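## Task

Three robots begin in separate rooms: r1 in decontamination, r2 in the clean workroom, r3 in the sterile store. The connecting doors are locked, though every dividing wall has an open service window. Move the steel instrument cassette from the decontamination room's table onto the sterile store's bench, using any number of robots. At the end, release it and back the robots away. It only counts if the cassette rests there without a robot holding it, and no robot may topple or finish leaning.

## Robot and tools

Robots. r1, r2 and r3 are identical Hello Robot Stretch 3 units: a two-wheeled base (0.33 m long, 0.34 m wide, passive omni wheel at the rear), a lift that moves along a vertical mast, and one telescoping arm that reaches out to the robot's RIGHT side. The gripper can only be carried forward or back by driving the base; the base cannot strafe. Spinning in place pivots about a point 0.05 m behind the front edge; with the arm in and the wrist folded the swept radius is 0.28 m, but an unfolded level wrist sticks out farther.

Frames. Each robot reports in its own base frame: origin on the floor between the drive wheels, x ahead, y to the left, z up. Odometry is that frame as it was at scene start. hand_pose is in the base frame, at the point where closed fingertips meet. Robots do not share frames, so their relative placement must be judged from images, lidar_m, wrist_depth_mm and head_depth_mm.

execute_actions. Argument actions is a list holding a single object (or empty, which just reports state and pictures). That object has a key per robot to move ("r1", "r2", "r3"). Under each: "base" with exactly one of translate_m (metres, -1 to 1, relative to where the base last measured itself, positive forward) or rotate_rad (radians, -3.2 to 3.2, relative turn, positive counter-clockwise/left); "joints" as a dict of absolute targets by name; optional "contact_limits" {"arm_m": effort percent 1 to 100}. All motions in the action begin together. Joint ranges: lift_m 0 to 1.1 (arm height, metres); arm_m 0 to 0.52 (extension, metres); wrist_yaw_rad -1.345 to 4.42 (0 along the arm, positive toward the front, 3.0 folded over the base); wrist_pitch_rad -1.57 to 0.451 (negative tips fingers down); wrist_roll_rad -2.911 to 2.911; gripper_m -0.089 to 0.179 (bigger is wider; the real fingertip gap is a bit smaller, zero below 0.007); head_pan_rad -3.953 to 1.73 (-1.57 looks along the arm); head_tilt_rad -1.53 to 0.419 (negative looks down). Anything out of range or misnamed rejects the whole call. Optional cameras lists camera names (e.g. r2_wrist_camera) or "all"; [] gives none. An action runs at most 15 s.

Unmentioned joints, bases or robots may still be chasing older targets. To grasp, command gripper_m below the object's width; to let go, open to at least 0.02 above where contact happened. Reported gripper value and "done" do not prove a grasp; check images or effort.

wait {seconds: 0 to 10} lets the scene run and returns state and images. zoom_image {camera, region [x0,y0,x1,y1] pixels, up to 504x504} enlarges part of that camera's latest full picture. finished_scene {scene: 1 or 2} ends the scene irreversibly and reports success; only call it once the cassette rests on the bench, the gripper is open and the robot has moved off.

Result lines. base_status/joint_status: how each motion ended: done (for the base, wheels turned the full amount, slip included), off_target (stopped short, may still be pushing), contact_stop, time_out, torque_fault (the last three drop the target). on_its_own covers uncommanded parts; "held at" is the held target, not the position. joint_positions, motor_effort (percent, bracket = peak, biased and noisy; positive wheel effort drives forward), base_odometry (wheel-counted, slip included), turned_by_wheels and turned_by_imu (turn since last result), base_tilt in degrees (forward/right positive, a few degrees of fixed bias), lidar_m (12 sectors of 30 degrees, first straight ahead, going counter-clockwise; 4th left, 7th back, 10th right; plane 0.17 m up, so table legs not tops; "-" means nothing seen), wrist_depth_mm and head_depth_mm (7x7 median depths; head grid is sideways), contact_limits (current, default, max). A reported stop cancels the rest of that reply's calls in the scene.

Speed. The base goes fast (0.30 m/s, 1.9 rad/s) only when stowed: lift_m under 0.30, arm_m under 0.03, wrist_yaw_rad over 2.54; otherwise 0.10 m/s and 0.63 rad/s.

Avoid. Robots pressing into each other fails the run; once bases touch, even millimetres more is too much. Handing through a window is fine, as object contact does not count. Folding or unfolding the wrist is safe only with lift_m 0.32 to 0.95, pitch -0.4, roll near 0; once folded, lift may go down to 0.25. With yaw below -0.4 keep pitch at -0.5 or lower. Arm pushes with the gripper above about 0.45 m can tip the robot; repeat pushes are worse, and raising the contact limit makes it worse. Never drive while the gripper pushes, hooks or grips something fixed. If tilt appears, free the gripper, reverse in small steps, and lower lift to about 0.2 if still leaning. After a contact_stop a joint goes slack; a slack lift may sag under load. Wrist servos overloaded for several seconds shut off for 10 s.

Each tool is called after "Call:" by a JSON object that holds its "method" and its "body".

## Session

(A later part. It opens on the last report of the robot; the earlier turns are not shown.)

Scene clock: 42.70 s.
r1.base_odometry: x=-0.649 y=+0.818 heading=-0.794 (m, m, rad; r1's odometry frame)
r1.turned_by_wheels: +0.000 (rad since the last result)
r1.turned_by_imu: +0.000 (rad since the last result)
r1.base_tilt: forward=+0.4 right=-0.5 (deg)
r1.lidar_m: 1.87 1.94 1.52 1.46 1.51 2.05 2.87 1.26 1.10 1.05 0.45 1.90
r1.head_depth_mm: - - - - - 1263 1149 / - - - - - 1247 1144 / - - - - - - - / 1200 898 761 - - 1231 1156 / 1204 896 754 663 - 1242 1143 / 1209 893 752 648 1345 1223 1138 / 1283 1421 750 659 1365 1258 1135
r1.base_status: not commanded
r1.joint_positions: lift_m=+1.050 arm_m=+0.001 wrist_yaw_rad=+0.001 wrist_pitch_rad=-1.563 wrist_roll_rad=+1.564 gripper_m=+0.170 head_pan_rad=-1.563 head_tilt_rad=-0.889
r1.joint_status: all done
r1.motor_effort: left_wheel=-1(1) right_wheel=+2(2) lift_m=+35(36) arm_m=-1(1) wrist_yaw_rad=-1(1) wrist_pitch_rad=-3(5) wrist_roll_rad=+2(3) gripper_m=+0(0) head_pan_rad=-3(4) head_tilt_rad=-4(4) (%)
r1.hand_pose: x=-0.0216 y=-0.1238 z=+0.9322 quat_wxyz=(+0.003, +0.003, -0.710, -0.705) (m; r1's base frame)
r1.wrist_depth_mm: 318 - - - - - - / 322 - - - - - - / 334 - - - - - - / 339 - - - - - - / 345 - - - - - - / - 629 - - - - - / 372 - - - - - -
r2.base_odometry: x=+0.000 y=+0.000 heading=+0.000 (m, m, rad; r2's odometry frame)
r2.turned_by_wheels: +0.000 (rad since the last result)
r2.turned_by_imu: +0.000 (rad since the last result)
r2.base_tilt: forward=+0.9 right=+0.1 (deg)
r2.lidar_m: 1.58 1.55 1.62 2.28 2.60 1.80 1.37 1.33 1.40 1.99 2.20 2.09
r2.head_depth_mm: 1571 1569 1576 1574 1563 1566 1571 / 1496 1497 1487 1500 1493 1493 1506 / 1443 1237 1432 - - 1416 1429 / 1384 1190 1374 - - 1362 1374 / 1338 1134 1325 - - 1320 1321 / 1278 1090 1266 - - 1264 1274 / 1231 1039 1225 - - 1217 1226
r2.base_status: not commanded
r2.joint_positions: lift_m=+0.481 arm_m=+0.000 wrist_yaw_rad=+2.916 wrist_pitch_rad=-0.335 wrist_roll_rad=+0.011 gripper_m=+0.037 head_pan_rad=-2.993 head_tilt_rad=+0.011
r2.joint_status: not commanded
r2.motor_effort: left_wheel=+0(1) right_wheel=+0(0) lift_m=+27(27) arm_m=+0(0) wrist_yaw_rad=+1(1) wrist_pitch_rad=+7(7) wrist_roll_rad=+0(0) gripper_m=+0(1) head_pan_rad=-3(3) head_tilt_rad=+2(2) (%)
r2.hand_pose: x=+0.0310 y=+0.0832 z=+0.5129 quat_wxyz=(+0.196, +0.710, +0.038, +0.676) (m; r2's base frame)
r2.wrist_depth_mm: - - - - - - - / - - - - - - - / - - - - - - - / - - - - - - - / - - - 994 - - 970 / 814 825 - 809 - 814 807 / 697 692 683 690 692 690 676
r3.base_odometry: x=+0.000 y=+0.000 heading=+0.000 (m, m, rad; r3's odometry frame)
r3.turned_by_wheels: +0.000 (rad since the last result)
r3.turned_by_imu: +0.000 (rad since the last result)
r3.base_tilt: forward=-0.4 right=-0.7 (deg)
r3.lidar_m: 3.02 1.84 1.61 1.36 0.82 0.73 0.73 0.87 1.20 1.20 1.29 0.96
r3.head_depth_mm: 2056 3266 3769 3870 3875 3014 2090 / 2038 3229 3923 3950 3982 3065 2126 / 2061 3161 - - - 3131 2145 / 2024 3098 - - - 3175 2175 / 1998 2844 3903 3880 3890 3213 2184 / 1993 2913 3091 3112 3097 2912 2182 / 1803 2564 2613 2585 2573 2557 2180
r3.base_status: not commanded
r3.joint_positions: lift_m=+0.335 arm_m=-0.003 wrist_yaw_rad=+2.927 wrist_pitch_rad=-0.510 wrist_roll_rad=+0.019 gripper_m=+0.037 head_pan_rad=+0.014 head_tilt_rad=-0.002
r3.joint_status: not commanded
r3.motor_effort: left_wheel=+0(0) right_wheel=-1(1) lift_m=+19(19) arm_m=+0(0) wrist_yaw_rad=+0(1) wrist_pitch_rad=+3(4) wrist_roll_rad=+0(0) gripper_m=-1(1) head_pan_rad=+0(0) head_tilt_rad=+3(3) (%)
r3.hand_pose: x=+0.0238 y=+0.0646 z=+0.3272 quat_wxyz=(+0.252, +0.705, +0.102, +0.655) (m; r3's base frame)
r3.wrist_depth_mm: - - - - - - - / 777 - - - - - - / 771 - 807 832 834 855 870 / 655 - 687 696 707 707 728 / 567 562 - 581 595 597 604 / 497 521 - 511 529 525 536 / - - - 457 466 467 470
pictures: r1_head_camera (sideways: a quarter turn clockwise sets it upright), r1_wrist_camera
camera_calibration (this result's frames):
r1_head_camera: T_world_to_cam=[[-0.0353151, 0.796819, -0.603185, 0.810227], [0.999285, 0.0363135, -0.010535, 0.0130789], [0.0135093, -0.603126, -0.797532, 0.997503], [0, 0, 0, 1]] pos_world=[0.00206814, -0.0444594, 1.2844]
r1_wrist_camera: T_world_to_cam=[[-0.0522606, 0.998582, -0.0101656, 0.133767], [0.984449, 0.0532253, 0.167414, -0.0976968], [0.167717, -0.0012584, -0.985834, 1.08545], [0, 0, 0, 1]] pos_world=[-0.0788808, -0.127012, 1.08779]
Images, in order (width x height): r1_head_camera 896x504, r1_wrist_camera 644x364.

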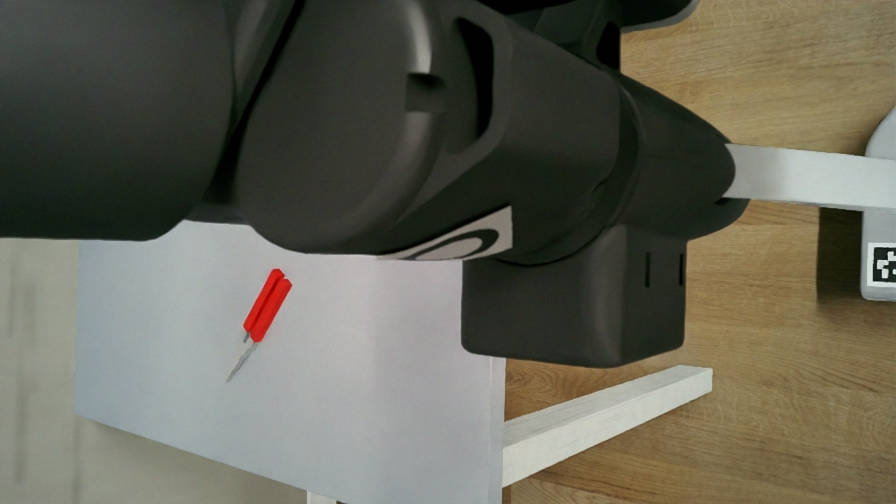

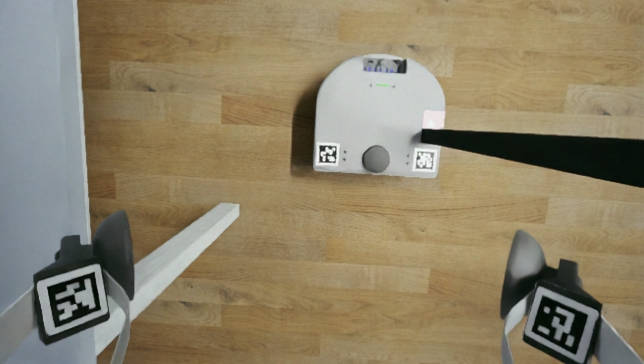

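Call:
{"method": "execute_actions", "body": {"actions": [{"r1":{"base":{"translate_m":-0.23},"joints":{"arm_m":0.45}}}], "cameras": ["r1_wrist_camera"]}}

Scene clock: 49.50 s.
r1.base_odometry: x=-0.810 y=+0.982 heading=-0.794 (m, m, rad; r1's odometry frame)
r1.turned_by_wheels: +0.000 (rad since the last result)
r1.turned_by_imu: -0.002 (rad since the last result)
r1.base_tilt: forward=+0.4 right=-0.5 (deg)
r1.lidar_m: 2.10 2.05 1.51 1.46 1.51 2.05 2.64 1.05 1.10 1.06 0.60 0.59
r1.head_depth_mm: 1218 909 763 655 1429 1272 1147 / 1200 900 758 652 1424 1273 1144 / 1073 902 759 652 1418 1266 1158 / 1207 899 708 651 1419 1266 1159 / 1203 893 751 650 1414 1262 1140 / 1205 895 751 648 1411 1261 1135 / 1208 890 747 660 1412 1265 1133
r1.base_status: done
r1.joint_positions: lift_m=+1.050 arm_m=+0.450 wrist_yaw_rad=+0.000 wrist_pitch_rad=-1.564 wrist_roll_rad=+1.566 gripper_m=+0.170 head_pan_rad=-1.563 head_tilt_rad=-0.889
r1.joint_status: all done
r1.motor_effort: left_wheel=-1(7) right_wheel=+2(3) lift_m=+34(34) arm_m=+4(5) wrist_yaw_rad=+0(1) wrist_pitch_rad=-3(3) wrist_roll_rad=+2(3) gripper_m=+0(0) head_pan_rad=-4(4) head_tilt_rad=-4(4) (%)
r1.hand_pose: x=-0.0215 y=-0.5721 z=+0.9322 quat_wxyz=(+0.002, +0.002, -0.709, -0.705) (m; r1's base frame)
r1.wrist_depth_mm: 315 311 309 303 305 303 - / 320 320 316 312 280 308 - / 326 327 320 317 292 316 - / 335 333 331 326 296 326 - / 346 340 342 306 332 337 - / - 357 350 346 344 344 - / 369 366 361 356 352 360 -
r2.base_odometry: x=+0.000 y=+0.000 heading=+0.000 (m, m, rad; r2's odometry frame)
r2.turned_by_wheels: +0.000 (rad since the last result)
r2.turned_by_imu: +0.001 (rad since the last result)
r2.base_tilt: forward=+0.8 right=+0.1 (deg)
r2.lidar_m: 1.59 1.55 1.62 2.29 2.59 1.80 1.37 1.33 1.40 2.00 2.21 2.10
r2.head_depth_mm: 1587 1575 1578 1568 1581 1572 1571 / 1510 1489 1490 1498 1498 1501 1494 / 1447 1234 1438 - - 1426 1436 / 1380 1185 1370 - - 1369 1374 / 1328 1133 1316 - - 1323 1321 / 1280 1090 1269 - - 1261 1277 / 1237 1047 1224 - - 1221 1233
r2.base_status: not commanded
r2.joint_positions: lift_m=+0.481 arm_m=+0.000 wrist_yaw_rad=+2.916 wrist_pitch_rad=-0.335 wrist_roll_rad=+0.011 gripper_m=+0.037 head_pan_rad=-2.993 head_tilt_rad=+0.011
r2.joint_status: not commanded
r2.motor_effort: left_wheel=+1(1) right_wheel=+0(0) lift_m=+27(27) arm_m=+0(0) wrist_yaw_rad=+1(1) wrist_pitch_rad=+7(7) wrist_roll_rad=+0(0) gripper_m=-1(1) head_pan_rad=-3(3) head_tilt_rad=+2(3) (%)
r2.hand_pose: x=+0.0310 y=+0.0832 z=+0.5129 quat_wxyz=(+0.196, +0.710, +0.038, +0.676) (m; r2's base frame)
r2.wrist_depth_mm: - - - - - - - / - - - - - - - / - - - - - - - / - - - - - - - / - - - - - - - / 839 837 - 808 - 797 824 / 696 719 692 690 681 691 691
r3.base_odometry: x=+0.000 y=+0.000 heading=+0.000 (m, m, rad; r3's odometry frame)
r3.turned_by_wheels: +0.000 (rad since the last result)
r3.turned_by_imu: +0.001 (rad since the last result)
r3.base_tilt: forward=-0.5 right=-0.8 (deg)
r3.lidar_m: 3.02 1.84 1.61 1.36 0.82 0.73 0.73 0.87 1.20 1.20 1.29 0.96
r3.head_depth_mm: 2054 3259 3751 3792 3865 3060 2106 / 2055 3189 3900 3962 3947 3095 2121 / 2025 3158 - - - 3155 2132 / 2023 3156 - - - 3152 2152 / 1997 2875 3961 3897 3843 3234 2152 / 1977 2874 3152 3116 3058 2956 2198 / 1773 2587 2631 2582 2564 2537 2220
r3.base_status: not commanded
r3.joint_positions: lift_m=+0.335 arm_m=-0.003 wrist_yaw_rad=+2.927 wrist_pitch_rad=-0.510 wrist_roll_rad=+0.019 gripper_m=+0.037 head_pan_rad=+0.014 head_tilt_rad=-0.002
r3.joint_status: not commanded
r3.motor_effort: left_wheel=+0(0) right_wheel=-1(1) lift_m=+19(19) arm_m=+0(0) wrist_yaw_rad=+1(2) wrist_pitch_rad=+4(3) wrist_roll_rad=+0(0) gripper_m=-1(1) head_pan_rad=+0(1) head_tilt_rad=+3(2) (%)
r3.hand_pose: x=+0.0238 y=+0.0646 z=+0.3272 quat_wxyz=(+0.252, +0.705, +0.102, +0.655) (m; r3's base frame)
r3.wrist_depth_mm: - - - - - - - / 781 - - - - - - / 748 - 799 822 822 869 880 / 665 - 688 682 696 693 718 / 552 572 - 568 599 603 609 / 499 512 - 515 515 528 528 / - - - 459 458 464 476
pictures: r1_wrist_camera
camera_calibration (this result's frames):
r1_wrist_camera: T_world_to_cam=[[-0.0492127, 0.998745, -0.00932517, 0.580833], [0.984605, 0.0500796, 0.167468, -0.0757139], [0.167725, -0.000940044, -0.985833, 1.08508], [0, 0, 0, 1]] pos_world=[-0.0788626, -0.575292, 1.08781]
Images, in order (width x height): r1_wrist_camera 644x364.

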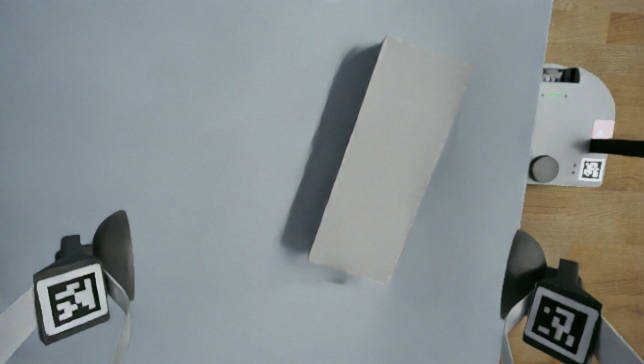

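Call:
{"method": "execute_actions", "body": {"actions": [{"r1":{"base":{"translate_m":-0.03},"joints":{"arm_m":0.397,"wrist_roll_rad":1.9}}}], "cameras": ["r1_wrist_camera"]}}

Scene clock: 55.37 s.
r1.base_odometry: x=-0.831 y=+1.004 heading=-0.794 (m, m, rad; r1's odometry frame)
r1.turned_by_wheels: +0.000 (rad since the last result)
r1.turned_by_imu: +0.000 (rad since the last result)
r1.base_tilt: forward=+0.4 right=-0.5 (deg)
r1.lidar_m: 2.13 2.05 1.51 1.45 1.51 2.05 2.61 1.02 1.10 1.06 0.64 0.61
r1.head_depth_mm: 1215 907 761 657 1431 1275 1150 / 1048 903 757 653 1424 1270 1148 / 1201 890 756 652 1424 1269 1161 / 1154 901 694 651 1422 1262 1160 / 1204 896 754 650 1416 1266 1140 / 1205 895 752 648 1410 1259 1137 / 1212 889 750 659 1411 1258 1138
r1.base_status: done
r1.joint_positions: lift_m=+1.050 arm_m=+0.397 wrist_yaw_rad=+0.000 wrist_pitch_rad=-1.564 wrist_roll_rad=+1.894 gripper_m=+0.170 head_pan_rad=-1.563 head_tilt_rad=-0.889
r1.joint_status: all done
r1.motor_effort: left_wheel=-1(6) right_wheel=+2(5) lift_m=+35(34) arm_m=-4(5) wrist_yaw_rad=+0(0) wrist_pitch_rad=-3(3) wrist_roll_rad=+2(2) gripper_m=+0(0) head_pan_rad=-3(4) head_tilt_rad=-4(4) (%)
r1.hand_pose: x=-0.0215 y=-0.5196 z=+0.9322 quat_wxyz=(-0.114, -0.114, -0.700, -0.696) (m; r1's base frame)
r1.wrist_depth_mm: 311 310 310 308 306 - 997 / 317 315 314 283 307 - - / 328 325 323 291 318 - - / 340 335 335 298 329 - - / 345 339 340 307 337 - - / - 352 352 317 348 344 - / 371 361 361 361 353 354 -
r2.base_odometry: x=+0.000 y=+0.000 heading=+0.000 (m, m, rad; r2's odometry frame)
r2.turned_by_wheels: +0.000 (rad since the last result)
r2.turned_by_imu: +0.000 (rad since the last result)
r2.base_tilt: forward=+0.7 right=-0.1 (deg)
r2.lidar_m: 1.58 1.54 1.63 2.27 2.60 1.80 1.37 1.33 1.41 1.99 2.21 2.10
r2.head_depth_mm: 1565 1580 1569 1587 1572 1570 1566 / 1511 1496 1500 1494 1493 1496 1496 / 1442 1234 1431 - - 1419 1436 / 1380 1192 1372 - - 1365 1375 / 1329 1131 1318 - - 1330 1317 / 1277 1089 1264 - - 1266 1277 / 1237 1043 1227 - - 1223 1226
r2.base_status: not commanded
r2.joint_positions: lift_m=+0.481 arm_m=+0.000 wrist_yaw_rad=+2.916 wrist_pitch_rad=-0.335 wrist_roll_rad=+0.011 gripper_m=+0.037 head_pan_rad=-2.993 head_tilt_rad=+0.011
r2.joint_status: not commanded
r2.motor_effort: left_wheel=+0(0) right_wheel=+0(0) lift_m=+27(28) arm_m=+0(0) wrist_yaw_rad=+1(1) wrist_pitch_rad=+7(7) wrist_roll_rad=+0(0) gripper_m=-1(0) head_pan_rad=-3(3) head_tilt_rad=+2(2) (%)
r2.hand_pose: x=+0.0310 y=+0.0832 z=+0.5129 quat_wxyz=(+0.196, +0.710, +0.038, +0.676) (m; r2's base frame)
r2.wrist_depth_mm: - - - - - - - / - - - - - - - / - - - - - - - / - - - - - - - / - - - - - - 978 / 844 848 - 821 - 828 825 / 708 693 710 692 691 694 690
r3.base_odometry: x=+0.000 y=+0.000 heading=+0.000 (m, m, rad; r3's odometry frame)
r3.turned_by_wheels: +0.000 (rad since the last result)
r3.turned_by_imu: +0.001 (rad since the last result)
r3.base_tilt: forward=-0.3 right=-0.8 (deg)
r3.lidar_m: 3.02 1.83 1.61 1.36 0.82 0.73 0.73 0.87 1.20 1.20 1.30 0.96
r3.head_depth_mm: 2049 3192 3772 3750 3784 3045 2101 / 2053 3203 3888 3884 3923 3084 2099 / 2054 3148 - - - 3091 2134 / 1998 3130 - - - 3156 2157 / 2005 2843 3995 3922 3899 3152 2156 / 1977 2918 3132 3120 3052 2932 2180 / 1779 2537 2634 2624 2574 2531 2203
r3.base_status: not commanded
r3.joint_positions: lift_m=+0.335 arm_m=-0.003 wrist_yaw_rad=+2.927 wrist_pitch_rad=-0.510 wrist_roll_rad=+0.019 gripper_m=+0.037 head_pan_rad=+0.014 head_tilt_rad=-0.002
r3.joint_status: not commanded
r3.motor_effort: left_wheel=+0(0) right_wheel=+0(1) lift_m=+19(19) arm_m=+0(0) wrist_yaw_rad=+1(0) wrist_pitch_rad=+3(4) wrist_roll_rad=+0(0) gripper_m=-1(1) head_pan_rad=+0(0) head_tilt_rad=+2(2) (%)
r3.hand_pose: x=+0.0238 y=+0.0646 z=+0.3272 quat_wxyz=(+0.252, +0.705, +0.102, +0.655) (m; r3's base frame)
r3.wrist_depth_mm: - - - - - - - / 786 - - - - - - / 751 - 798 823 847 872 873 / 654 - 686 691 697 718 721 / 572 570 - 583 586 604 604 / 494 513 - 513 516 520 527 / - - - 454 460 464 466
pictures: r1_wrist_camera
camera_calibration (this result's frames):
r1_wrist_camera: T_world_to_cam=[[0.275602, 0.961227, -0.00933666, 0.515891], [0.947802, -0.270107, 0.16945, -0.247402], [0.160358, -0.05555, -0.985495, 1.05627], [0, 0, 0, 1]] pos_world=[-0.0770735, -0.504037, 1.08769]
Images, in order (width x height): r1_wrist_camera 644x364.

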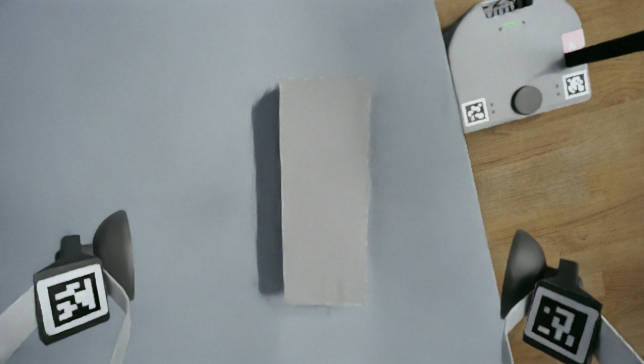

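Good. Lower to z≈0.78, grip, lift.

Call:
{"method": "execute_actions", "body": {"actions": [{"r1":{"joints":{"lift_m":0.895}}}], "cameras": []}}

Call:
{"method": "execute_actions", "body": {"actions": [{"r1":{"joints":{"gripper_m":0.02}}}], "cameras": []}}

Call:
{"method": "execute_actions", "body": {"actions": [{"r1":{"joints":{"lift_m":1.08,"head_pan_rad":1.5,"head_tilt_rad":-0.3}}}], "cameras": ["r1_wrist_camera","r1_nav_camera"]}}

Scene clock: 61.60 s.
r1.base_odometry: x=-0.831 y=+1.004 heading=-0.794 (m, m, rad; r1's odometry frame)
r1.turned_by_wheels: +0.000 (rad since the last result)
r1.turned_by_imu: +0.000 (rad since the last result)
r1.base_tilt: forward=+0.4 right=-0.5 (deg)
r1.lidar_m: 2.13 2.06 1.51 1.45 1.50 2.04 2.60 1.02 1.10 1.06 0.64 0.61
r1.head_depth_mm: - - 744 644 1425 1272 1150 / - 905 758 654 1421 1269 1145 / - - 740 651 1419 1270 1158 / 1197 898 707 638 1421 1264 1155 / 1203 894 751 650 1414 1262 1136 / 1201 891 751 648 1418 1268 1135 / 1209 888 750 658 1408 1259 1135
r1.base_status: not commanded
r1.joint_positions: lift_m=+0.895 arm_m=+0.397 wrist_yaw_rad=+0.000 wrist_pitch_rad=-1.564 wrist_roll_rad=+1.894 gripper_m=+0.170 head_pan_rad=-1.563 head_tilt_rad=-0.889
r1.joint_status: all done
r1.motor_effort: left_wheel=-1(1) right_wheel=+2(2) lift_m=+28(30) arm_m=-4(4) wrist_yaw_rad=+1(0) wrist_pitch_rad=-3(3) wrist_roll_rad=+2(2) gripper_m=+0(0) head_pan_rad=-4(4) head_tilt_rad=-4(4) (%)
r1.hand_pose: x=-0.0215 y=-0.5196 z=+0.7774 quat_wxyz=(-0.114, -0.114, -0.700, -0.696) (m; r1's base frame)
r1.wrist_depth_mm: 163 162 160 132 158 158 - / 168 166 136 133 134 163 163 / 171 171 139 137 137 166 902 / 176 176 142 141 170 171 913 / 181 180 146 144 174 175 943 / - 186 183 149 179 181 963 / 193 191 189 152 184 186 -
r2.base_odometry: x=+0.000 y=+0.000 heading=+0.000 (m, m, rad; r2's odometry frame)
r2.turned_by_wheels: +0.000 (rad since the last result)
r2.turned_by_imu: +0.000 (rad since the last result)
r2.base_tilt: forward=+0.8 right=-0.1 (deg)
r2.lidar_m: 1.58 1.54 1.62 2.28 2.60 1.80 1.37 1.33 1.41 1.99 2.20 2.09
r2.head_depth_mm: 1571 1573 1585 1576 1574 1566 1568 / 1506 1492 1489 1497 1500 1492 1503 / 1438 1238 1420 - - 1419 1437 / 1385 1187 1367 - - 1367 1374 / 1329 1132 1322 - - 1323 1323 / 1277 1092 1271 - - 1269 1278 / 1234 1040 1219 - - 1225 1232
r2.base_status: not commanded
r2.joint_positions: lift_m=+0.481 arm_m=+0.000 wrist_yaw_rad=+2.916 wrist_pitch_rad=-0.335 wrist_roll_rad=+0.011 gripper_m=+0.037 head_pan_rad=-2.993 head_tilt_rad=+0.011
r2.joint_status: not commanded
r2.motor_effort: left_wheel=+0(0) right_wheel=-1(0) lift_m=+27(27) arm_m=+0(0) wrist_yaw_rad=+0(1) wrist_pitch_rad=+7(7) wrist_roll_rad=+0(0) gripper_m=-2(0) head_pan_rad=-3(3) head_tilt_rad=+2(3) (%)
r2.hand_pose: x=+0.0310 y=+0.0832 z=+0.5129 quat_wxyz=(+0.196, +0.710, +0.038, +0.676) (m; r2's base frame)
r2.wrist_depth_mm: - - - - - - - / - - - - - - - / - - - - - - - / - - - - - - - / - - - - - - 966 / 826 840 - 787 - 805 815 / 690 709 704 676 703 701 693
r3.base_odometry: x=+0.000 y=+0.000 heading=+0.000 (m, m, rad; r3's odometry frame)
r3.turned_by_wheels: +0.000 (rad since the last result)
r3.turned_by_imu: +0.001 (rad since the last result)
r3.base_tilt: forward=-0.4 right=-0.7 (deg)
r3.lidar_m: 3.04 1.83 1.61 1.35 0.82 0.73 0.73 0.87 1.20 1.20 1.29 0.97
r3.head_depth_mm: 2071 3274 3751 3837 3828 3065 2092 / 2050 3215 3920 3917 3971 3115 2132 / 2044 3141 - - - 3160 2141 / 2009 3060 - - - 3204 2158 / 1990 2877 - 3951 3900 3211 2165 / 1960 2912 3167 3137 3118 2879 2196 / 1786 2593 2604 2590 2597 2548 2198
r3.base_status: not commanded
r3.joint_positions: lift_m=+0.335 arm_m=-0.003 wrist_yaw_rad=+2.927 wrist_pitch_rad=-0.510 wrist_roll_rad=+0.019 gripper_m=+0.037 head_pan_rad=+0.014 head_tilt_rad=-0.002
r3.joint_status: not commanded
r3.motor_effort: left_wheel=+0(1) right_wheel=-1(1) lift_m=+19(19) arm_m=+0(0) wrist_yaw_rad=+0(1) wrist_pitch_rad=+4(3) wrist_roll_rad=+0(0) gripper_m=-1(1) head_pan_rad=+0(1) head_tilt_rad=+3(3) (%)
r3.hand_pose: x=+0.0238 y=+0.0646 z=+0.3272 quat_wxyz=(+0.252, +0.705, +0.102, +0.655) (m; r3's base frame)
r3.wrist_depth_mm: - - - - - - - / 791 - - - - - - / 760 - 813 814 836 867 880 / 662 - 690 698 696 702 710 / 567 562 - 586 595 603 616 / 495 516 - 510 525 525 530 / - - - 455 448 468 469
pictures: none
No camera images: the call's "cameras" was empty. Leave "cameras" out to get every camera's image.

Scene clock: 63.73 s.
r1.base_odometry: x=-0.831 y=+1.004 heading=-0.794 (m, m, rad; r1's odometry frame)
r1.turned_by_wheels: +0.000 (rad since the last result)
r1.turned_by_imu: +0.000 (rad since the last result)
r1.base_tilt: forward=+0.4 right=-0.5 (deg)
r1.lidar_m: 2.13 2.06 1.51 1.46 1.51 2.04 2.61 1.02 1.10 1.06 0.64 0.61
r1.head_depth_mm: - - 744 643 1426 1271 1147 / - 904 760 654 1425 1267 1145 / - 900 749 648 1424 1269 1162 / 1200 895 704 644 1423 1266 1156 / 1200 895 752 649 1416 1263 1136 / 1203 891 752 649 1420 1262 1142 / 1208 890 748 659 1411 1258 1135
r1.base_status: not commanded
r1.joint_positions: lift_m=+0.895 arm_m=+0.397 wrist_yaw_rad=+0.000 wrist_pitch_rad=-1.566 wrist_roll_rad=+1.895 gripper_m=+0.021 head_pan_rad=-1.563 head_tilt_rad=-0.889
r1.joint_status: all done
r1.motor_effort: left_wheel=-1(1) right_wheel=+1(2) lift_m=+30(30) arm_m=-3(4) wrist_yaw_rad=+0(0) wrist_pitch_rad=-2(5) wrist_roll_rad=+2(2) gripper_m=-28(100) head_pan_rad=-4(4) head_tilt_rad=-3(4) (%)
r1.hand_pose: x=-0.0215 y=-0.5190 z=+0.7774 quat_wxyz=(-0.114, -0.114, -0.699, -0.696) (m; r1's base frame)
r1.wrist_depth_mm: 162 162 160 128 158 158 - / 167 166 132 130 131 161 - / 172 170 137 133 135 166 895 / 176 175 139 138 138 171 928 / 181 179 142 141 141 175 959 / 187 185 147 145 144 178 181 / 192 190 186 150 185 184 185
r2.base_odometry: x=+0.000 y=+0.000 heading=+0.000 (m, m, rad; r2's odometry frame)
r2.turned_by_wheels: +0.000 (rad since the last result)
r2.turned_by_imu: +0.000 (rad since the last result)
r2.base_tilt: forward=+1.0 right=+0.1 (deg)
r2.lidar_m: 1.58 1.54 1.62 2.29 2.60 1.80 1.37 1.33 1.40 2.00 2.21 2.09
r2.head_depth_mm: 1577 1581 1578 1579 1574 1552 1567 / 1517 1487 1487 1506 1518 1506 1503 / 1443 1235 1423 - - 1417 1429 / 1384 1187 1372 - - 1364 1370 / 1332 1126 1321 - - 1321 1318 / 1280 1088 1271 - - 1266 1271 / 1239 1040 1222 - - 1228 1230
r2.base_status: not commanded
r2.joint_positions: lift_m=+0.481 arm_m=+0.000 wrist_yaw_rad=+2.916 wrist_pitch_rad=-0.335 wrist_roll_rad=+0.011 gripper_m=+0.037 head_pan_rad=-2.993 head_tilt_rad=+0.011
r2.joint_status: not commanded
r2.motor_effort: left_wheel=+0(0) right_wheel=+0(0) lift_m=+26(27) arm_m=+0(0) wrist_yaw_rad=+0(1) wrist_pitch_rad=+8(7) wrist_roll_rad=+0(0) gripper_m=-1(1) head_pan_rad=-4(3) head_tilt_rad=+2(2) (%)
r2.hand_pose: x=+0.0310 y=+0.0832 z=+0.5129 quat_wxyz=(+0.196, +0.710, +0.038, +0.676) (m; r2's base frame)
r2.wrist_depth_mm: - - - - - - - / - - - - - - - / - - - - - - - / - - - - - - - / - - - - - - 978 / 844 850 - 807 - 823 816 / 690 690 703 694 690 689 698
r3.base_odometry: x=+0.000 y=+0.000 heading=+0.000 (m, m, rad; r3's odometry frame)
r3.turned_by_wheels: +0.000 (rad since the last result)
r3.turned_by_imu: +0.000 (rad since the last result)
r3.base_tilt: forward=-0.4 right=-0.7 (deg)
r3.lidar_m: 3.03 1.83 1.60 1.35 0.82 0.73 0.73 0.87 1.20 1.20 1.29 0.96
r3.head_depth_mm: 2063 3255 3812 3817 3880 3032 2092 / 2059 3193 3941 3886 3994 3112 2124 / 2041 3156 - - - 3134 2169 / 2001 3116 - - - 3147 2138 / 1985 2859 3902 3880 3764 3128 2163 / 1967 2934 3143 3114 3035 2927 2170 / 1797 2568 2637 2578 2552 2517 2201
r3.base_status: not commanded
r3.joint_positions: lift_m=+0.335 arm_m=-0.003 wrist_yaw_rad=+2.927 wrist_pitch_rad=-0.510 wrist_roll_rad=+0.019 gripper_m=+0.037 head_pan_rad=+0.014 head_tilt_rad=-0.002
r3.joint_status: not commanded
r3.motor_effort: left_wheel=+0(1) right_wheel=+0(0) lift_m=+19(19) arm_m=+0(0) wrist_yaw_rad=+0(0) wrist_pitch_rad=+4(3) wrist_roll_rad=+0(0) gripper_m=-1(0) head_pan_rad=+0(0) head_tilt_rad=+2(3) (%)
r3.hand_pose: x=+0.0238 y=+0.0646 z=+0.3272 quat_wxyz=(+0.252, +0.705, +0.102, +0.655) (m; r3's base frame)
r3.wrist_depth_mm: - - - - - - - / 798 - - - - - - / 761 - 783 839 851 854 864 / 665 - 674 689 700 707 711 / 564 563 - 583 598 593 614 / 493 519 - 509 525 528 537 / - - - 462 460 470 469
pictures: none
No camera images: the call's "cameras" was empty. Leave "cameras" out to get every camera's image.

Scene clock: 66.23 s.
r1.base_odometry: x=-0.831 y=+1.004 heading=-0.794 (m, m, rad; r1's odometry frame)
r1.turned_by_wheels: +0.000 (rad since the last result)
r1.turned_by_imu: +0.000 (rad since the last result)
r1.base_tilt: forward=+0.4 right=-0.5 (deg)
r1.lidar_m: 2.13 2.05 1.52 1.46 1.51 2.05 2.61 1.02 1.10 1.06 0.64 0.61
r1.head_depth_mm: 1302 1374 1471 1566 1690 1800 1565 / 1291 1362 1447 1556 1673 1787 1555 / 1374 - - 1550 1657 1756 1534 / 3910 - - 1537 1642 1738 1544 / 3865 - - 1532 1619 1743 1535 / 3849 - - 1519 1603 1726 1533 / 3900 - - 1501 1582 1706 1530
r1.base_status: not commanded
r1.joint_positions: lift_m=+1.080 arm_m=+0.397 wrist_yaw_rad=+0.000 wrist_pitch_rad=-1.565 wrist_roll_rad=+1.895 gripper_m=+0.034 head_pan_rad=+1.493 head_tilt_rad=-0.310
r1.joint_status: all done
r1.on_its_own: gripper_m is held at +0.033, not at your +0.020, by its stall guard, which is still easing
r1.motor_effort: left_wheel=-1(1) right_wheel=+1(1) lift_m=+37(38) arm_m=-2(3) wrist_yaw_rad=+0(0) wrist_pitch_rad=-3(3) wrist_roll_rad=+2(2) gripper_m=-23(27) head_pan_rad=+3(46) head_tilt_rad=+4(24) (%)
r1.hand_pose: x=-0.0215 y=-0.5194 z=+0.9621 quat_wxyz=(-0.114, -0.114, -0.700, -0.696) (m; r1's base frame)
r1.wrist_depth_mm: 339 338 333 130 330 - - / 352 349 133 131 132 - - / 357 356 137 134 136 - - / 367 365 141 139 140 - - / 374 374 144 142 143 - - / 390 385 147 146 146 - - / 400 396 391 151 388 - -
r2.base_odometry: x=+0.000 y=+0.000 heading=+0.000 (m, m, rad; r2's odometry frame)
r2.turned_by_wheels: +0.000 (rad since the last result)
r2.turned_by_imu: +0.000 (rad since the last result)
r2.base_tilt: forward=+0.9 right=+0.0 (deg)
r2.lidar_m: 1.59 1.54 1.63 2.28 2.59 1.80 1.37 1.33 1.41 2.00 2.21 2.10
r2.head_depth_mm: 1587 1575 1574 1579 1575 1557 1560 / 1497 1494 1489 1499 1494 1498 1492 / 1439 1238 1426 - - 1417 1434 / 1379 1191 1372 - - 1370 1368 / 1327 1133 1322 - - 1323 1318 / 1282 1088 1261 - - 1259 1275 / 1229 1044 1219 - - 1227 1226
r2.base_status: not commanded
r2.joint_positions: lift_m=+0.481 arm_m=+0.000 wrist_yaw_rad=+2.916 wrist_pitch_rad=-0.335 wrist_roll_rad=+0.011 gripper_m=+0.037 head_pan_rad=-2.993 head_tilt_rad=+0.011
r2.joint_status: not commanded
r2.motor_effort: left_wheel=+0(0) right_wheel=+0(1) lift_m=+27(27) arm_m=+0(0) wrist_yaw_rad=+1(1) wrist_pitch_rad=+8(8) wrist_roll_rad=+1(0) gripper_m=-1(0) head_pan_rad=-3(3) head_tilt_rad=+2(2) (%)
r2.hand_pose: x=+0.0310 y=+0.0832 z=+0.5129 quat_wxyz=(+0.196, +0.710, +0.038, +0.676) (m; r2's base frame)
r2.wrist_depth_mm: - - - - - - - / - - - - - - - / - - - - - - - / - - - - - - - / - - - - - - - / 831 832 - 807 - 809 819 / 694 699 695 714 694 688 678
r3.base_odometry: x=+0.000 y=+0.000 heading=+0.000 (m, m, rad; r3's odometry frame)
r3.turned_by_wheels: +0.000 (rad since the last result)
r3.turned_by_imu: +0.000 (rad since the last result)
r3.base_tilt: forward=-0.6 right=-0.7 (deg)
r3.lidar_m: 3.02 1.83 1.61 1.35 0.82 0.73 0.73 0.87 1.20 1.20 1.29 0.97
r3.head_depth_mm: 2073 3247 3755 3775 3833 3049 2112 / 2070 3206 3970 3970 3963 3074 2099 / 2040 3140 - - - 3101 2152 / 1999 3118 - - - 3166 2149 / 2003 2868 - 3933 3839 3169 2148 / 1984 2900 3142 3089 3097 2957 2184 / 1786 2564 2604 2592 2562 2552 2212
r3.base_status: not commanded
r3.joint_positions: lift_m=+0.335 arm_m=-0.003 wrist_yaw_rad=+2.927 wrist_pitch_rad=-0.510 wrist_roll_rad=+0.019 gripper_m=+0.037 head_pan_rad=+0.014 head_tilt_rad=-0.002
r3.joint_status: not commanded
r3.motor_effort: left_wheel=+0(0) right_wheel=-1(1) lift_m=+19(19) arm_m=+0(0) wrist_yaw_rad=+1(0) wrist_pitch_rad=+3(4) wrist_roll_rad=+0(0) gripper_m=-1(1) head_pan_rad=+0(1) head_tilt_rad=+3(2) (%)
r3.hand_pose: x=+0.0238 y=+0.0646 z=+0.3272 quat_wxyz=(+0.252, +0.705, +0.102, +0.655) (m; r3's base frame)
r3.wrist_depth_mm: - - - - - - - / 806 - - - - - - / 767 - 805 826 838 862 873 / 660 - 681 698 692 709 726 / 563 569 - 591 597 599 616 / 497 508 - 508 518 520 532 / - - - 463 463 467 467
pictures: r1_nav_camera (sideways: a quarter turn counterclockwise sets it upright), r1_wrist_camera
camera_calibration (this result's frames):
r1_nav_camera: T_world_to_cam=[[0.0287249, 0.265851, 0.963586, -1.21301], [0.993674, -0.112299, 0.00136121, 0.0480764], [0.108572, 0.957451, -0.267395, 0.304793], [0, 0, 0, 1]] pos_world=[-0.0460205, 0.0360547, 1.25027]
r1_wrist_camera: T_world_to_cam=[[0.276603, 0.960945, -0.00872616, 0.515252], [0.947519, -0.271202, 0.169284, -0.25283], [0.160306, -0.0550928, -0.985529, 1.08604], [0, 0, 0, 1]] pos_world=[-0.0770581, -0.503864, 1.11762]
Images, in order (width x height): r1_nav_camera 672x504, r1_wrist_camera 644x364.

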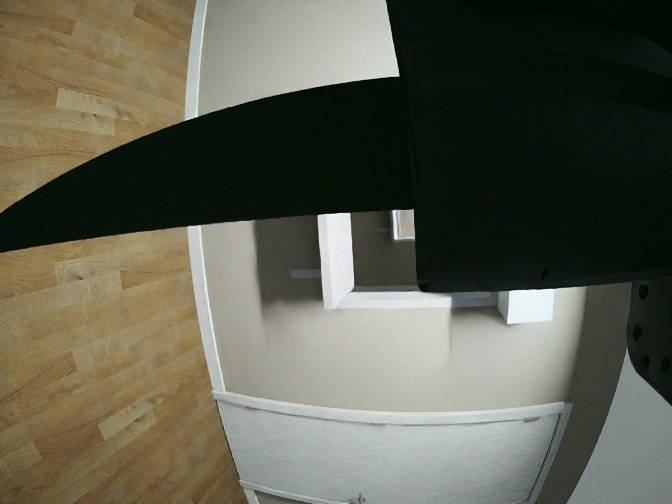

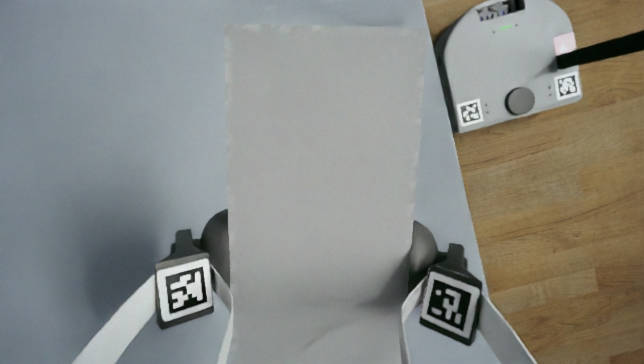

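Call:
{"method": "execute_actions", "body": {"actions": [{"r1":{"joints":{"arm_m":0.0,"wrist_roll_rad":1.57,"lift_m":1.1}}}], "cameras": []}}

Call:
{"method": "execute_actions", "body": {"actions": [{"r1":{"base":{"rotate_rad":1.8}}}], "cameras": []}}

Call:
{"method": "execute_actions", "body": {"actions": [{"r1":{"base":{"translate_m":0.93}}}], "cameras": []}}

Call:
{"method": "execute_actions", "body": {"actions": [{"r1":{"base":{"rotate_rad":1.34},"joints":{"head_pan_rad":-1.3,"head_tilt_rad":-0.5}}}], "cameras": ["r1_head_camera","r1_nav_camera"]}}

Scene clock: 75.30 s.
r1.base_odometry: x=-0.831 y=+1.004 heading=-0.794 (m, m, rad; r1's odometry frame)
r1.turned_by_wheels: +0.000 (rad since the last result)
r1.turned_by_imu: +0.000 (rad since the last result)
r1.base_tilt: forward=+0.4 right=-0.5 (deg)
r1.lidar_m: 2.13 2.06 1.51 1.45 1.51 2.05 2.61 1.02 1.10 1.06 0.64 0.61
r1.head_depth_mm: 1300 1383 1470 1570 1693 1796 1552 / 1290 1364 1451 1549 1666 1787 1556 / 1380 - - 1547 1650 1766 1542 / 3910 - - 1543 1642 1749 1549 / 3819 - - 1524 1613 1742 1533 / 3872 - - 1505 1601 1727 1528 / 3880 - - 1496 1584 1716 1521
r1.base_status: not commanded
r1.joint_positions: lift_m=+1.097 arm_m=+0.001 wrist_yaw_rad=+0.000 wrist_pitch_rad=-1.564 wrist_roll_rad=+1.574 gripper_m=+0.038 head_pan_rad=+1.493 head_tilt_rad=-0.310
r1.joint_status: all done
joint sent to its limit — the command would take r1.lift_m past its upper limit and r1.arm_m past its lower limit, so those joints were sent only as far as their limits.
r1.on_its_own: gripper_m is held at +0.036, not at your +0.020, by its stall guard, which is not easing now
r1.motor_effort: left_wheel=-1(1) right_wheel=+1(1) lift_m=+37(39) arm_m=-3(3) wrist_yaw_rad=+0(0) wrist_pitch_rad=-3(3) wrist_roll_rad=-2(3) gripper_m=-21(22) head_pan_rad=+3(3) head_tilt_rad=+3(3) (%)
r1.hand_pose: x=-0.0215 y=-0.1237 z=+0.9791 quat_wxyz=(-0.001, -0.001, -0.709, -0.705) (m; r1's base frame)
r1.wrist_depth_mm: 360 - - - - - - / 369 - 134 132 132 - - / 375 - 137 135 135 - - / 388 - 141 139 140 - - / 397 - 144 142 144 - - / 404 421 147 146 147 - - / 414 - 774 151 - - -
r2.base_odometry: x=+0.000 y=+0.000 heading=+0.000 (m, m, rad; r2's odometry frame)
r2.turned_by_wheels: +0.000 (rad since the last result)
r2.turned_by_imu: +0.001 (rad since the last result)
r2.base_tilt: forward=+0.6 right=-0.1 (deg)
r2.lidar_m: 1.59 1.54 1.63 2.29 2.60 1.80 1.37 1.33 1.40 1.99 2.20 2.09
r2.head_depth_mm: 1581 1576 1571 1577 1576 1585 1565 / 1497 1499 1488 1502 1496 1503 1497 / 1441 1238 1433 - - 1415 1441 / 1388 1183 1376 - - 1370 1371 / 1331 1133 1322 - - 1321 1319 / 1283 1091 1265 - - 1262 1274 / 1233 1042 1221 - - 1222 1228
r2.base_status: not commanded
r2.joint_positions: lift_m=+0.481 arm_m=+0.000 wrist_yaw_rad=+2.916 wrist_pitch_rad=-0.335 wrist_roll_rad=+0.011 gripper_m=+0.037 head_pan_rad=-2.993 head_tilt_rad=+0.011
r2.joint_status: not commanded
r2.motor_effort: left_wheel=+1(1) right_wheel=-1(1) lift_m=+27(27) arm_m=+0(0) wrist_yaw_rad=+1(1) wrist_pitch_rad=+7(7) wrist_roll_rad=+1(0) gripper_m=+0(1) head_pan_rad=-3(3) head_tilt_rad=+2(2) (%)
r2.hand_pose: x=+0.0310 y=+0.0832 z=+0.5129 quat_wxyz=(+0.196, +0.710, +0.038, +0.676) (m; r2's base frame)
r2.wrist_depth_mm: - - - - - - - / - - - - - - - / - - - - - - - / - - - - - - - / - - - 972 - - 988 / 839 825 - 800 - 806 816 / 700 688 693 685 690 692 686
r3.base_odometry: x=+0.000 y=+0.000 heading=+0.000 (m, m, rad; r3's odometry frame)
r3.turned_by_wheels: +0.000 (rad since the last result)
r3.turned_by_imu: +0.001 (rad since the last result)
r3.base_tilt: forward=-0.5 right=-0.8 (deg)
r3.lidar_m: 3.02 1.84 1.61 1.36 0.82 0.73 0.73 0.86 1.20 1.20 1.30 0.96
r3.head_depth_mm: 2066 3249 3796 3801 3814 3017 2105 / 2047 3157 3939 3954 - 3129 2095 / 2061 3128 - - - 3163 2158 / 2016 3071 - - - 3209 2171 / 2006 2850 - 3945 3789 3203 2176 / 1993 2931 3183 3143 3118 2921 2181 / 1774 2542 2625 2586 2555 2583 2199
r3.base_status: not commanded
r3.joint_positions: lift_m=+0.335 arm_m=-0.003 wrist_yaw_rad=+2.927 wrist_pitch_rad=-0.510 wrist_roll_rad=+0.019 gripper_m=+0.037 head_pan_rad=+0.014 head_tilt_rad=-0.002
r3.joint_status: not commanded
r3.motor_effort: left_wheel=+0(0) right_wheel=-1(1) lift_m=+19(19) arm_m=+0(0) wrist_yaw_rad=-1(1) wrist_pitch_rad=+3(3) wrist_roll_rad=+0(0) gripper_m=-1(1) head_pan_rad=+0(0) head_tilt_rad=+2(2) (%)
r3.hand_pose: x=+0.0238 y=+0.0646 z=+0.3272 quat_wxyz=(+0.252, +0.705, +0.102, +0.655) (m; r3's base frame)
r3.wrist_depth_mm: - - - - - - - / 787 - - - - - - / 758 - 813 832 864 846 864 / 652 - 683 688 695 713 728 / 569 568 - 590 599 599 604 / 500 511 - 505 517 537 537 / - - - 461 458 461 473
pictures: none
No camera images: the call's "cameras" was empty. Leave "cameras" out to get every camera's image.

Scene clock: 79.13 s.
r1.base_odometry: x=-0.831 y=+1.004 heading=+1.006 (m, m, rad; r1's odometry frame)
r1.turned_by_wheels: +1.800 (rad since the last result)
r1.turned_by_imu: +1.812 (rad since the last result)
r1.base_tilt: forward=+0.4 right=-0.5 (deg)
r1.lidar_m: 1.46 1.66 2.61 1.02 1.26 1.06 1.06 0.61 2.13 2.13 1.71 1.46
r1.head_depth_mm: 2257 2379 2513 2690 2631 1950 1557 / 2280 2421 2555 2703 2621 1945 1555 / 2306 2443 2587 2760 2606 1942 1547 / 2348 2497 2637 2805 2581 1946 1540 / 2383 2509 2646 2855 2576 1929 1528 / 2418 2547 2725 2895 2539 1917 1489 / 2442 2595 2750 2923 1102 1176 1433
r1.base_status: done
r1.joint_positions: lift_m=+1.097 arm_m=+0.001 wrist_yaw_rad=+0.000 wrist_pitch_rad=-1.564 wrist_roll_rad=+1.574 gripper_m=+0.038 head_pan_rad=+1.493 head_tilt_rad=-0.310
r1.joint_status: not commanded
r1.on_its_own: gripper_m is held at +0.036, not at your +0.020, by its stall guard, which is not easing now
r1.motor_effort: left_wheel=-2(6) right_wheel=+2(5) lift_m=+37(37) arm_m=-3(4) wrist_yaw_rad=+0(1) wrist_pitch_rad=-3(3) wrist_roll_rad=-2(2) gripper_m=-21(21) head_pan_rad=+3(3) head_tilt_rad=+4(4) (%)
r1.hand_pose: x=-0.0215 y=-0.1237 z=+0.9791 quat_wxyz=(-0.001, -0.001, -0.709, -0.705) (m; r1's base frame)
r1.wrist_depth_mm: - - - - - - - / - - 134 132 132 - - / - - 137 136 135 - - / - - 141 139 140 - - / - - 144 143 144 - - / - - 148 146 146 - - / - - - 151 - - -
r2.base_odometry: x=+0.000 y=+0.000 heading=+0.000 (m, m, rad; r2's odometry frame)
r2.turned_by_wheels: +0.000 (rad since the last result)
r2.turned_by_imu: +0.000 (rad since the last result)
r2.base_tilt: forward=+0.8 right=+0.1 (deg)
r2.lidar_m: 1.58 1.54 1.62 2.28 2.60 1.80 1.37 1.33 1.40 1.99 2.21 2.10
r2.head_depth_mm: 1571 1577 1579 1568 1564 1576 1570 / 1510 1490 1491 1512 1495 1505 1498 / 1435 1243 1435 - - 1417 1436 / 1385 1194 1376 - - 1366 1384 / 1336 1127 1319 - - 1321 1321 / 1277 1088 1272 - - 1263 1275 / 1233 1041 1224 - - 1225 1225
r2.base_status: not commanded
r2.joint_positions: lift_m=+0.481 arm_m=+0.000 wrist_yaw_rad=+2.916 wrist_pitch_rad=-0.335 wrist_roll_rad=+0.011 gripper_m=+0.037 head_pan_rad=-2.993 head_tilt_rad=+0.011
r2.joint_status: not commanded
r2.motor_effort: left_wheel=+0(0) right_wheel=-1(0) lift_m=+27(27) arm_m=+0(0) wrist_yaw_rad=+1(0) wrist_pitch_rad=+7(7) wrist_roll_rad=+0(0) gripper_m=+1(0) head_pan_rad=-3(2) head_tilt_rad=+3(3) (%)
r2.hand_pose: x=+0.0310 y=+0.0832 z=+0.5129 quat_wxyz=(+0.196, +0.710, +0.038, +0.676) (m; r2's base frame)
r2.wrist_depth_mm: - - - - - - - / - - - - - - - / - - - - - - - / - - - - - - - / - - - - - 979 - / 826 823 - 818 - 806 823 / 709 706 697 705 692 675 678
r3.base_odometry: x=+0.000 y=+0.000 heading=+0.000 (m, m, rad; r3's odometry frame)
r3.turned_by_wheels: +0.000 (rad since the last result)
r3.turned_by_imu: +0.000 (rad since the last result)
r3.base_tilt: forward=-0.4 right=-0.7 (deg)
r3.lidar_m: 3.03 1.83 1.61 1.35 0.82 0.73 0.73 0.87 1.20 1.21 1.29 0.96
r3.head_depth_mm: 2063 3234 3778 3765 3816 3035 2124 / 2034 3214 3864 3929 3895 3088 2095 / 2034 3153 - - - 3155 2138 / 2028 3124 - - - 3226 2159 / 1971 2876 3948 3947 3791 3238 2181 / 1978 2941 3159 3124 3078 2938 2200 / 1780 2565 2618 2582 2583 2563 2212
r3.base_status: not commanded
r3.joint_positions: lift_m=+0.335 arm_m=-0.003 wrist_yaw_rad=+2.927 wrist_pitch_rad=-0.510 wrist_roll_rad=+0.019 gripper_m=+0.037 head_pan_rad=+0.014 head_tilt_rad=-0.002
r3.joint_status: not commanded
r3.motor_effort: left_wheel=+1(0) right_wheel=-1(1) lift_m=+19(19) arm_m=+0(0) wrist_yaw_rad=+0(1) wrist_pitch_rad=+4(3) wrist_roll_rad=+0(0) gripper_m=-1(1) head_pan_rad=+0(1) head_tilt_rad=+3(2) (%)
r3.hand_pose: x=+0.0238 y=+0.0646 z=+0.3272 quat_wxyz=(+0.252, +0.705, +0.102, +0.655) (m; r3's base frame)
r3.wrist_depth_mm: - - - - - - - / 785 - - - - - - / 748 - 827 817 833 852 873 / 664 - 681 680 694 709 718 / 560 573 - 575 591 601 601 / 504 516 - 516 524 523 533 / - - - 455 457 468 469
pictures: none
No camera images: the call's "cameras" was empty. Leave "cameras" out to get every camera's image.

Scene clock: 90.10 s.
r1.base_odometry: x=-0.333 y=+1.789 heading=+1.006 (m, m, rad; r1's odometry frame)
r1.turned_by_wheels: +0.000 (rad since the last result)
r1.turned_by_imu: +0.010 (rad since the last result)
r1.base_tilt: forward=+0.3 right=-0.5 (deg)
r1.lidar_m: 0.55 0.63 1.05 2.40 2.65 1.50 1.47 2.56 2.34 1.17 0.65 0.55
r1.head_depth_mm: 2074 2175 2296 2441 2548 1962 1555 / 2081 2202 2345 2474 2595 1941 1549 / 2123 2243 2368 2524 2601 1930 1542 / 2160 2269 2403 2579 2593 1933 1544 / 2184 2329 2443 2618 2581 1919 1537 / 2215 2363 2489 2673 2546 1927 1530 / 2251 2396 2539 2715 2552 1908 1524
r1.base_status: done
r1.joint_positions: lift_m=+1.097 arm_m=+0.001 wrist_yaw_rad=+0.000 wrist_pitch_rad=-1.564 wrist_roll_rad=+1.574 gripper_m=+0.038 head_pan_rad=+1.493 head_tilt_rad=-0.310
r1.joint_status: not commanded
r1.on_its_own: gripper_m is held at +0.036, not at your +0.020, by its stall guard, which is not easing now
r1.motor_effort: left_wheel=-1(3) right_wheel=+2(6) lift_m=+37(37) arm_m=-4(4) wrist_yaw_rad=+0(0) wrist_pitch_rad=-3(3) wrist_roll_rad=-2(2) gripper_m=-21(21) head_pan_rad=+3(3) head_tilt_rad=+3(3) (%)
r1.hand_pose: x=-0.0215 y=-0.1237 z=+0.9791 quat_wxyz=(-0.001, -0.001, -0.709, -0.705) (m; r1's base frame)
r1.wrist_depth_mm: - - - - - - - / - - 134 132 133 - - / - - 137 136 136 - - / - - 141 139 140 - - / - - 144 143 143 - - / 918 - 148 147 146 - - / 740 804 804 151 - - -
r2.base_odometry: x=+0.000 y=+0.000 heading=+0.000 (m, m, rad; r2's odometry frame)
r2.turned_by_wheels: +0.000 (rad since the last result)
r2.turned_by_imu: +0.001 (rad since the last result)
r2.base_tilt: forward=+0.8 right=+0.1 (deg)
r2.lidar_m: 1.58 1.54 1.62 2.28 2.60 1.80 1.37 1.33 1.40 1.99 2.21 2.10
r2.head_depth_mm: 1577 1571 1577 1580 1561 1560 1566 / 1506 1502 1486 1493 1491 1499 1492 / 1441 1241 1425 - - 1417 1433 / 1389 1187 1366 - - 1360 1371 / 1328 1130 1317 - - 1327 1322 / 1276 1092 1267 - - 1264 1272 / 1238 1039 1224 - - 1224 1224
r2.base_status: not commanded
r2.joint_positions: lift_m=+0.481 arm_m=+0.000 wrist_yaw_rad=+2.916 wrist_pitch_rad=-0.335 wrist_roll_rad=+0.011 gripper_m=+0.037 head_pan_rad=-2.993 head_tilt_rad=+0.011
r2.joint_status: not commanded
r2.motor_effort: left_wheel=+0(1) right_wheel=-1(0) lift_m=+27(27) arm_m=+0(0) wrist_yaw_rad=+1(1) wrist_pitch_rad=+8(8) wrist_roll_rad=+0(0) gripper_m=+0(1) head_pan_rad=-3(3) head_tilt_rad=+2(2) (%)
r2.hand_pose: x=+0.0310 y=+0.0832 z=+0.5129 quat_wxyz=(+0.196, +0.710, +0.038, +0.676) (m; r2's base frame)
r2.wrist_depth_mm: - - - - - - - / - - - - - - - / - - - - - - - / - - - - - - - / - - - - - 973 980 / 828 824 - 821 - 819 819 / 695 704 702 690 700 673 694
r3.base_odometry: x=+0.000 y=+0.000 heading=+0.000 (m, m, rad; r3's odometry frame)
r3.turned_by_wheels: +0.000 (rad since the last result)
r3.turned_by_imu: +0.001 (rad since the last result)
r3.base_tilt: forward=-0.5 right=-0.8 (deg)
r3.lidar_m: 3.03 1.83 1.61 1.35 0.82 0.73 0.73 0.86 1.20 1.20 1.29 0.97
r3.head_depth_mm: 2076 3263 3811 3835 3809 3070 2104 / 2063 3227 3941 3924 3922 3051 2116 / 2029 3154 - - - 3064 2140 / 2011 3106 - - - 3180 2152 / 2000 2882 - 3917 3854 3270 2172 / 1969 2937 3183 3132 3090 2926 2181 / 1790 2584 2644 2609 2572 2520 2214
r3.base_status: not commanded
r3.joint_positions: lift_m=+0.335 arm_m=-0.003 wrist_yaw_rad=+2.927 wrist_pitch_rad=-0.510 wrist_roll_rad=+0.019 gripper_m=+0.037 head_pan_rad=+0.014 head_tilt_rad=-0.002
r3.joint_status: not commanded
r3.motor_effort: left_wheel=+0(0) right_wheel=-1(1) lift_m=+19(19) arm_m=+0(0) wrist_yaw_rad=+0(1) wrist_pitch_rad=+3(3) wrist_roll_rad=+0(0) gripper_m=+0(1) head_pan_rad=+0(0) head_tilt_rad=+2(3) (%)
r3.hand_pose: x=+0.0238 y=+0.0646 z=+0.3272 quat_wxyz=(+0.252, +0.705, +0.102, +0.655) (m; r3's base frame)
r3.wrist_depth_mm: - - - - - - - / 798 - - - - - - / 763 - 798 832 855 882 878 / 660 - 684 693 690 703 709 / 571 575 - 588 603 614 613 / 497 518 - 508 525 518 539 / - - - 463 458 464 464
pictures: none
No camera images: the call's "cameras" was empty. Leave "cameras" out to get every camera's image.

Scene clock: 93.17 s.
r1.base_odometry: x=-0.333 y=+1.789 heading=+2.346 (m, m, rad; r1's odometry frame)
r1.turned_by_wheels: +1.340 (rad since the last result)
r1.turned_by_imu: +1.349 (rad since the last result)
r1.base_tilt: forward=+0.3 right=-0.6 (deg)
r1.lidar_m: 2.16 2.50 1.50 1.96 2.03 2.43 2.06 0.78 0.57 0.55 0.57 0.79
r1.head_depth_mm: - 3251 3458 2635 679 568 - / 3106 3342 3398 874 665 567 - / 3168 3445 3600 870 662 565 - / 3245 3529 3710 865 659 563 897 / 587 632 685 749 657 578 949 / 495 537 589 656 715 856 1004 / 508 558 615 687 781 900 1062
r1.base_status: done
r1.joint_positions: lift_m=+1.097 arm_m=+0.001 wrist_yaw_rad=+0.000 wrist_pitch_rad=-1.564 wrist_roll_rad=+1.574 gripper_m=+0.038 head_pan_rad=-1.293 head_tilt_rad=-0.494
r1.joint_status: all done
r1.on_its_own: gripper_m is held at +0.036, not at your +0.020, by its stall guard, which is not easing now
r1.motor_effort: left_wheel=-1(5) right_wheel=+3(6) lift_m=+37(37) arm_m=-3(3) wrist_yaw_rad=+0(0) wrist_pitch_rad=-3(3) wrist_roll_rad=-2(2) gripper_m=-22(22) head_pan_rad=-4(49) head_tilt_rad=-3(14) (%)
r1.hand_pose: x=-0.0215 y=-0.1237 z=+0.9791 quat_wxyz=(-0.001, -0.001, -0.709, -0.705) (m; r1's base frame)
r1.wrist_depth_mm: 522 747 - - - - - / 533 770 133 132 132 - - / 550 779 137 135 135 - - / 541 769 142 140 139 - - / 554 770 144 143 144 - - / 560 699 148 147 146 - - / 565 895 - 151 - - -
r2.base_odometry: x=+0.000 y=+0.000 heading=+0.000 (m, m, rad; r2's odometry frame)
r2.turned_by_wheels: +0.000 (rad since the last result)
r2.turned_by_imu: +0.000 (rad since the last result)
r2.base_tilt: forward=+0.8 right=+0.1 (deg)
r2.lidar_m: 1.58 1.54 1.62 2.28 2.59 1.80 1.37 1.33 1.40 1.99 2.21 2.10
r2.head_depth_mm: 1575 1561 1571 1571 1571 1564 1565 / 1509 1488 1490 1503 1489 1497 1499 / 1447 1240 1428 - - 1415 1431 / 1384 1187 1369 - - 1370 1372 / 1330 1132 1322 - - 1323 1321 / 1281 1087 1269 - - 1263 1274 / 1238 1040 1227 - - 1221 1225
r2.base_status: not commanded
r2.joint_positions: lift_m=+0.481 arm_m=+0.000 wrist_yaw_rad=+2.916 wrist_pitch_rad=-0.335 wrist_roll_rad=+0.011 gripper_m=+0.037 head_pan_rad=-2.993 head_tilt_rad=+0.011
r2.joint_status: not commanded
r2.motor_effort: left_wheel=+0(0) right_wheel=-1(0) lift_m=+27(28) arm_m=+0(0) wrist_yaw_rad=+1(1) wrist_pitch_rad=+7(7) wrist_roll_rad=+0(0) gripper_m=-1(0) head_pan_rad=-3(3) head_tilt_rad=+3(3) (%)
r2.hand_pose: x=+0.0310 y=+0.0832 z=+0.5129 quat_wxyz=(+0.196, +0.710, +0.038, +0.676) (m; r2's base frame)
r2.wrist_depth_mm: - - - - - - - / - - - - - - - / - - - - - - - / - - - - - - - / - - - - - 959 993 / 836 832 - 808 - 817 798 / 727 682 708 704 691 713 691
r3.base_odometry: x=+0.000 y=+0.000 heading=+0.000 (m, m, rad; r3's odometry frame)
r3.turned_by_wheels: +0.000 (rad since the last result)
r3.turned_by_imu: +0.000 (rad since the last result)
r3.base_tilt: forward=-0.5 right=-0.8 (deg)
r3.lidar_m: 3.03 1.83 1.61 1.36 0.82 0.73 0.73 0.87 1.20 1.20 1.29 0.96
r3.head_depth_mm: 2040 3213 3813 3780 3872 3045 2101 / 2022 3220 3926 3887 3988 3100 2105 / 2026 3162 - - - 3094 2127 / 2012 3081 - - - 3191 2144 / 1977 2866 - 3911 3796 3224 2178 / 1959 2917 3217 3136 3061 2889 2171 / 1772 2592 2606 2619 2567 2524 2182
r3.base_status: not commanded
r3.joint_positions: lift_m=+0.335 arm_m=-0.003 wrist_yaw_rad=+2.927 wrist_pitch_rad=-0.510 wrist_roll_rad=+0.019 gripper_m=+0.037 head_pan_rad=+0.014 head_tilt_rad=-0.002
r3.joint_status: not commanded
r3.motor_effort: left_wheel=+0(0) right_wheel=-1(1) lift_m=+19(19) arm_m=+0(0) wrist_yaw_rad=+0(1) wrist_pitch_rad=+4(3) wrist_roll_rad=+0(0) gripper_m=-1(1) head_pan_rad=+0(0) head_tilt_rad=+2(3) (%)
r3.hand_pose: x=+0.0238 y=+0.0646 z=+0.3272 quat_wxyz=(+0.252, +0.705, +0.102, +0.655) (m; r3's base frame)
r3.wrist_depth_mm: - - - - - - - / 784 - - - - - - / 775 - 828 830 833 865 886 / 661 - 688 672 690 706 730 / 562 567 - 585 599 601 622 / 498 506 - 513 514 528 533 / - - - 458 460 465 471
pictures: r1_head_camera (sideways: a quarter turn clockwise sets it upright), r1_nav_camera (sideways: a quarter turn counterclockwise sets it upright)
camera_calibration (this result's frames):
r1_head_camera: T_world_to_cam=[[-0.166015, 0.476056, -0.863603, 1.15044], [0.955108, 0.295535, -0.0206932, 0.0265813], [0.245374, -0.828269, -0.503748, 0.613954], [0, 0, 0, 1]] pos_world=[0.0149539, -0.0470112, 1.30335]
r1_nav_camera: T_world_to_cam=[[0.112805, -0.424382, 0.898429, -1.12847], [-0.970317, -0.241717, 0.00765355, 0.0518659], [0.213918, -0.872624, -0.439052, 0.527544], [0, 0, 0, 1]] pos_world=[0.0647727, -0.00601903, 1.24507]
Images, in order (width x height): r1_head_camera 896x504, r1_nav_camera 672x504.

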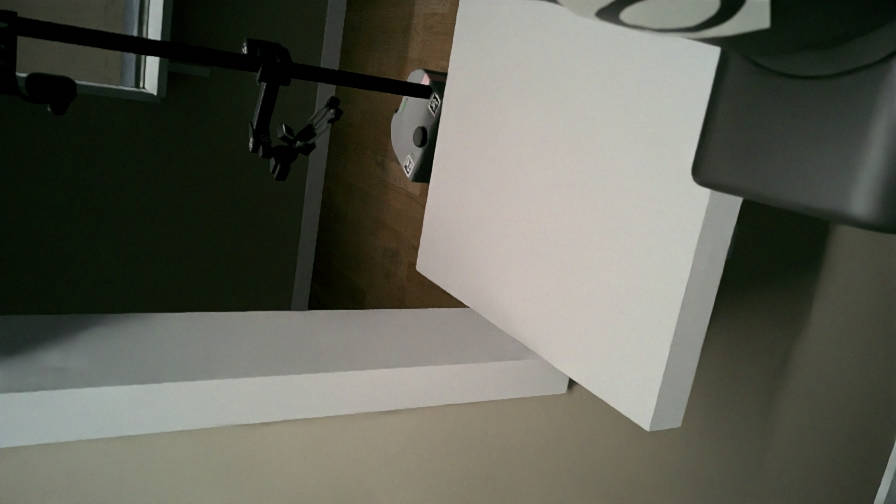

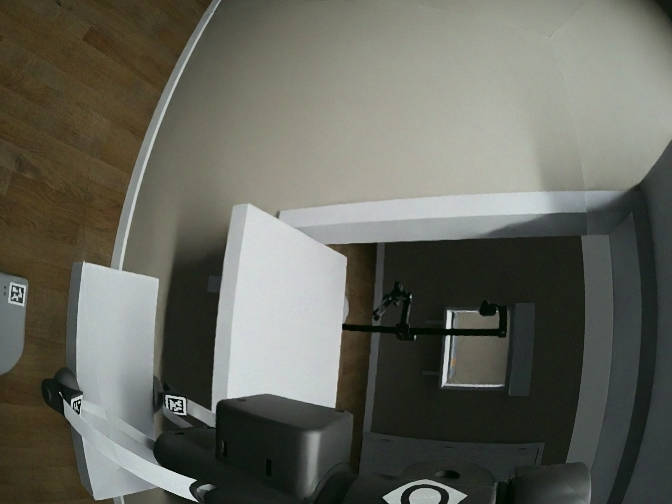

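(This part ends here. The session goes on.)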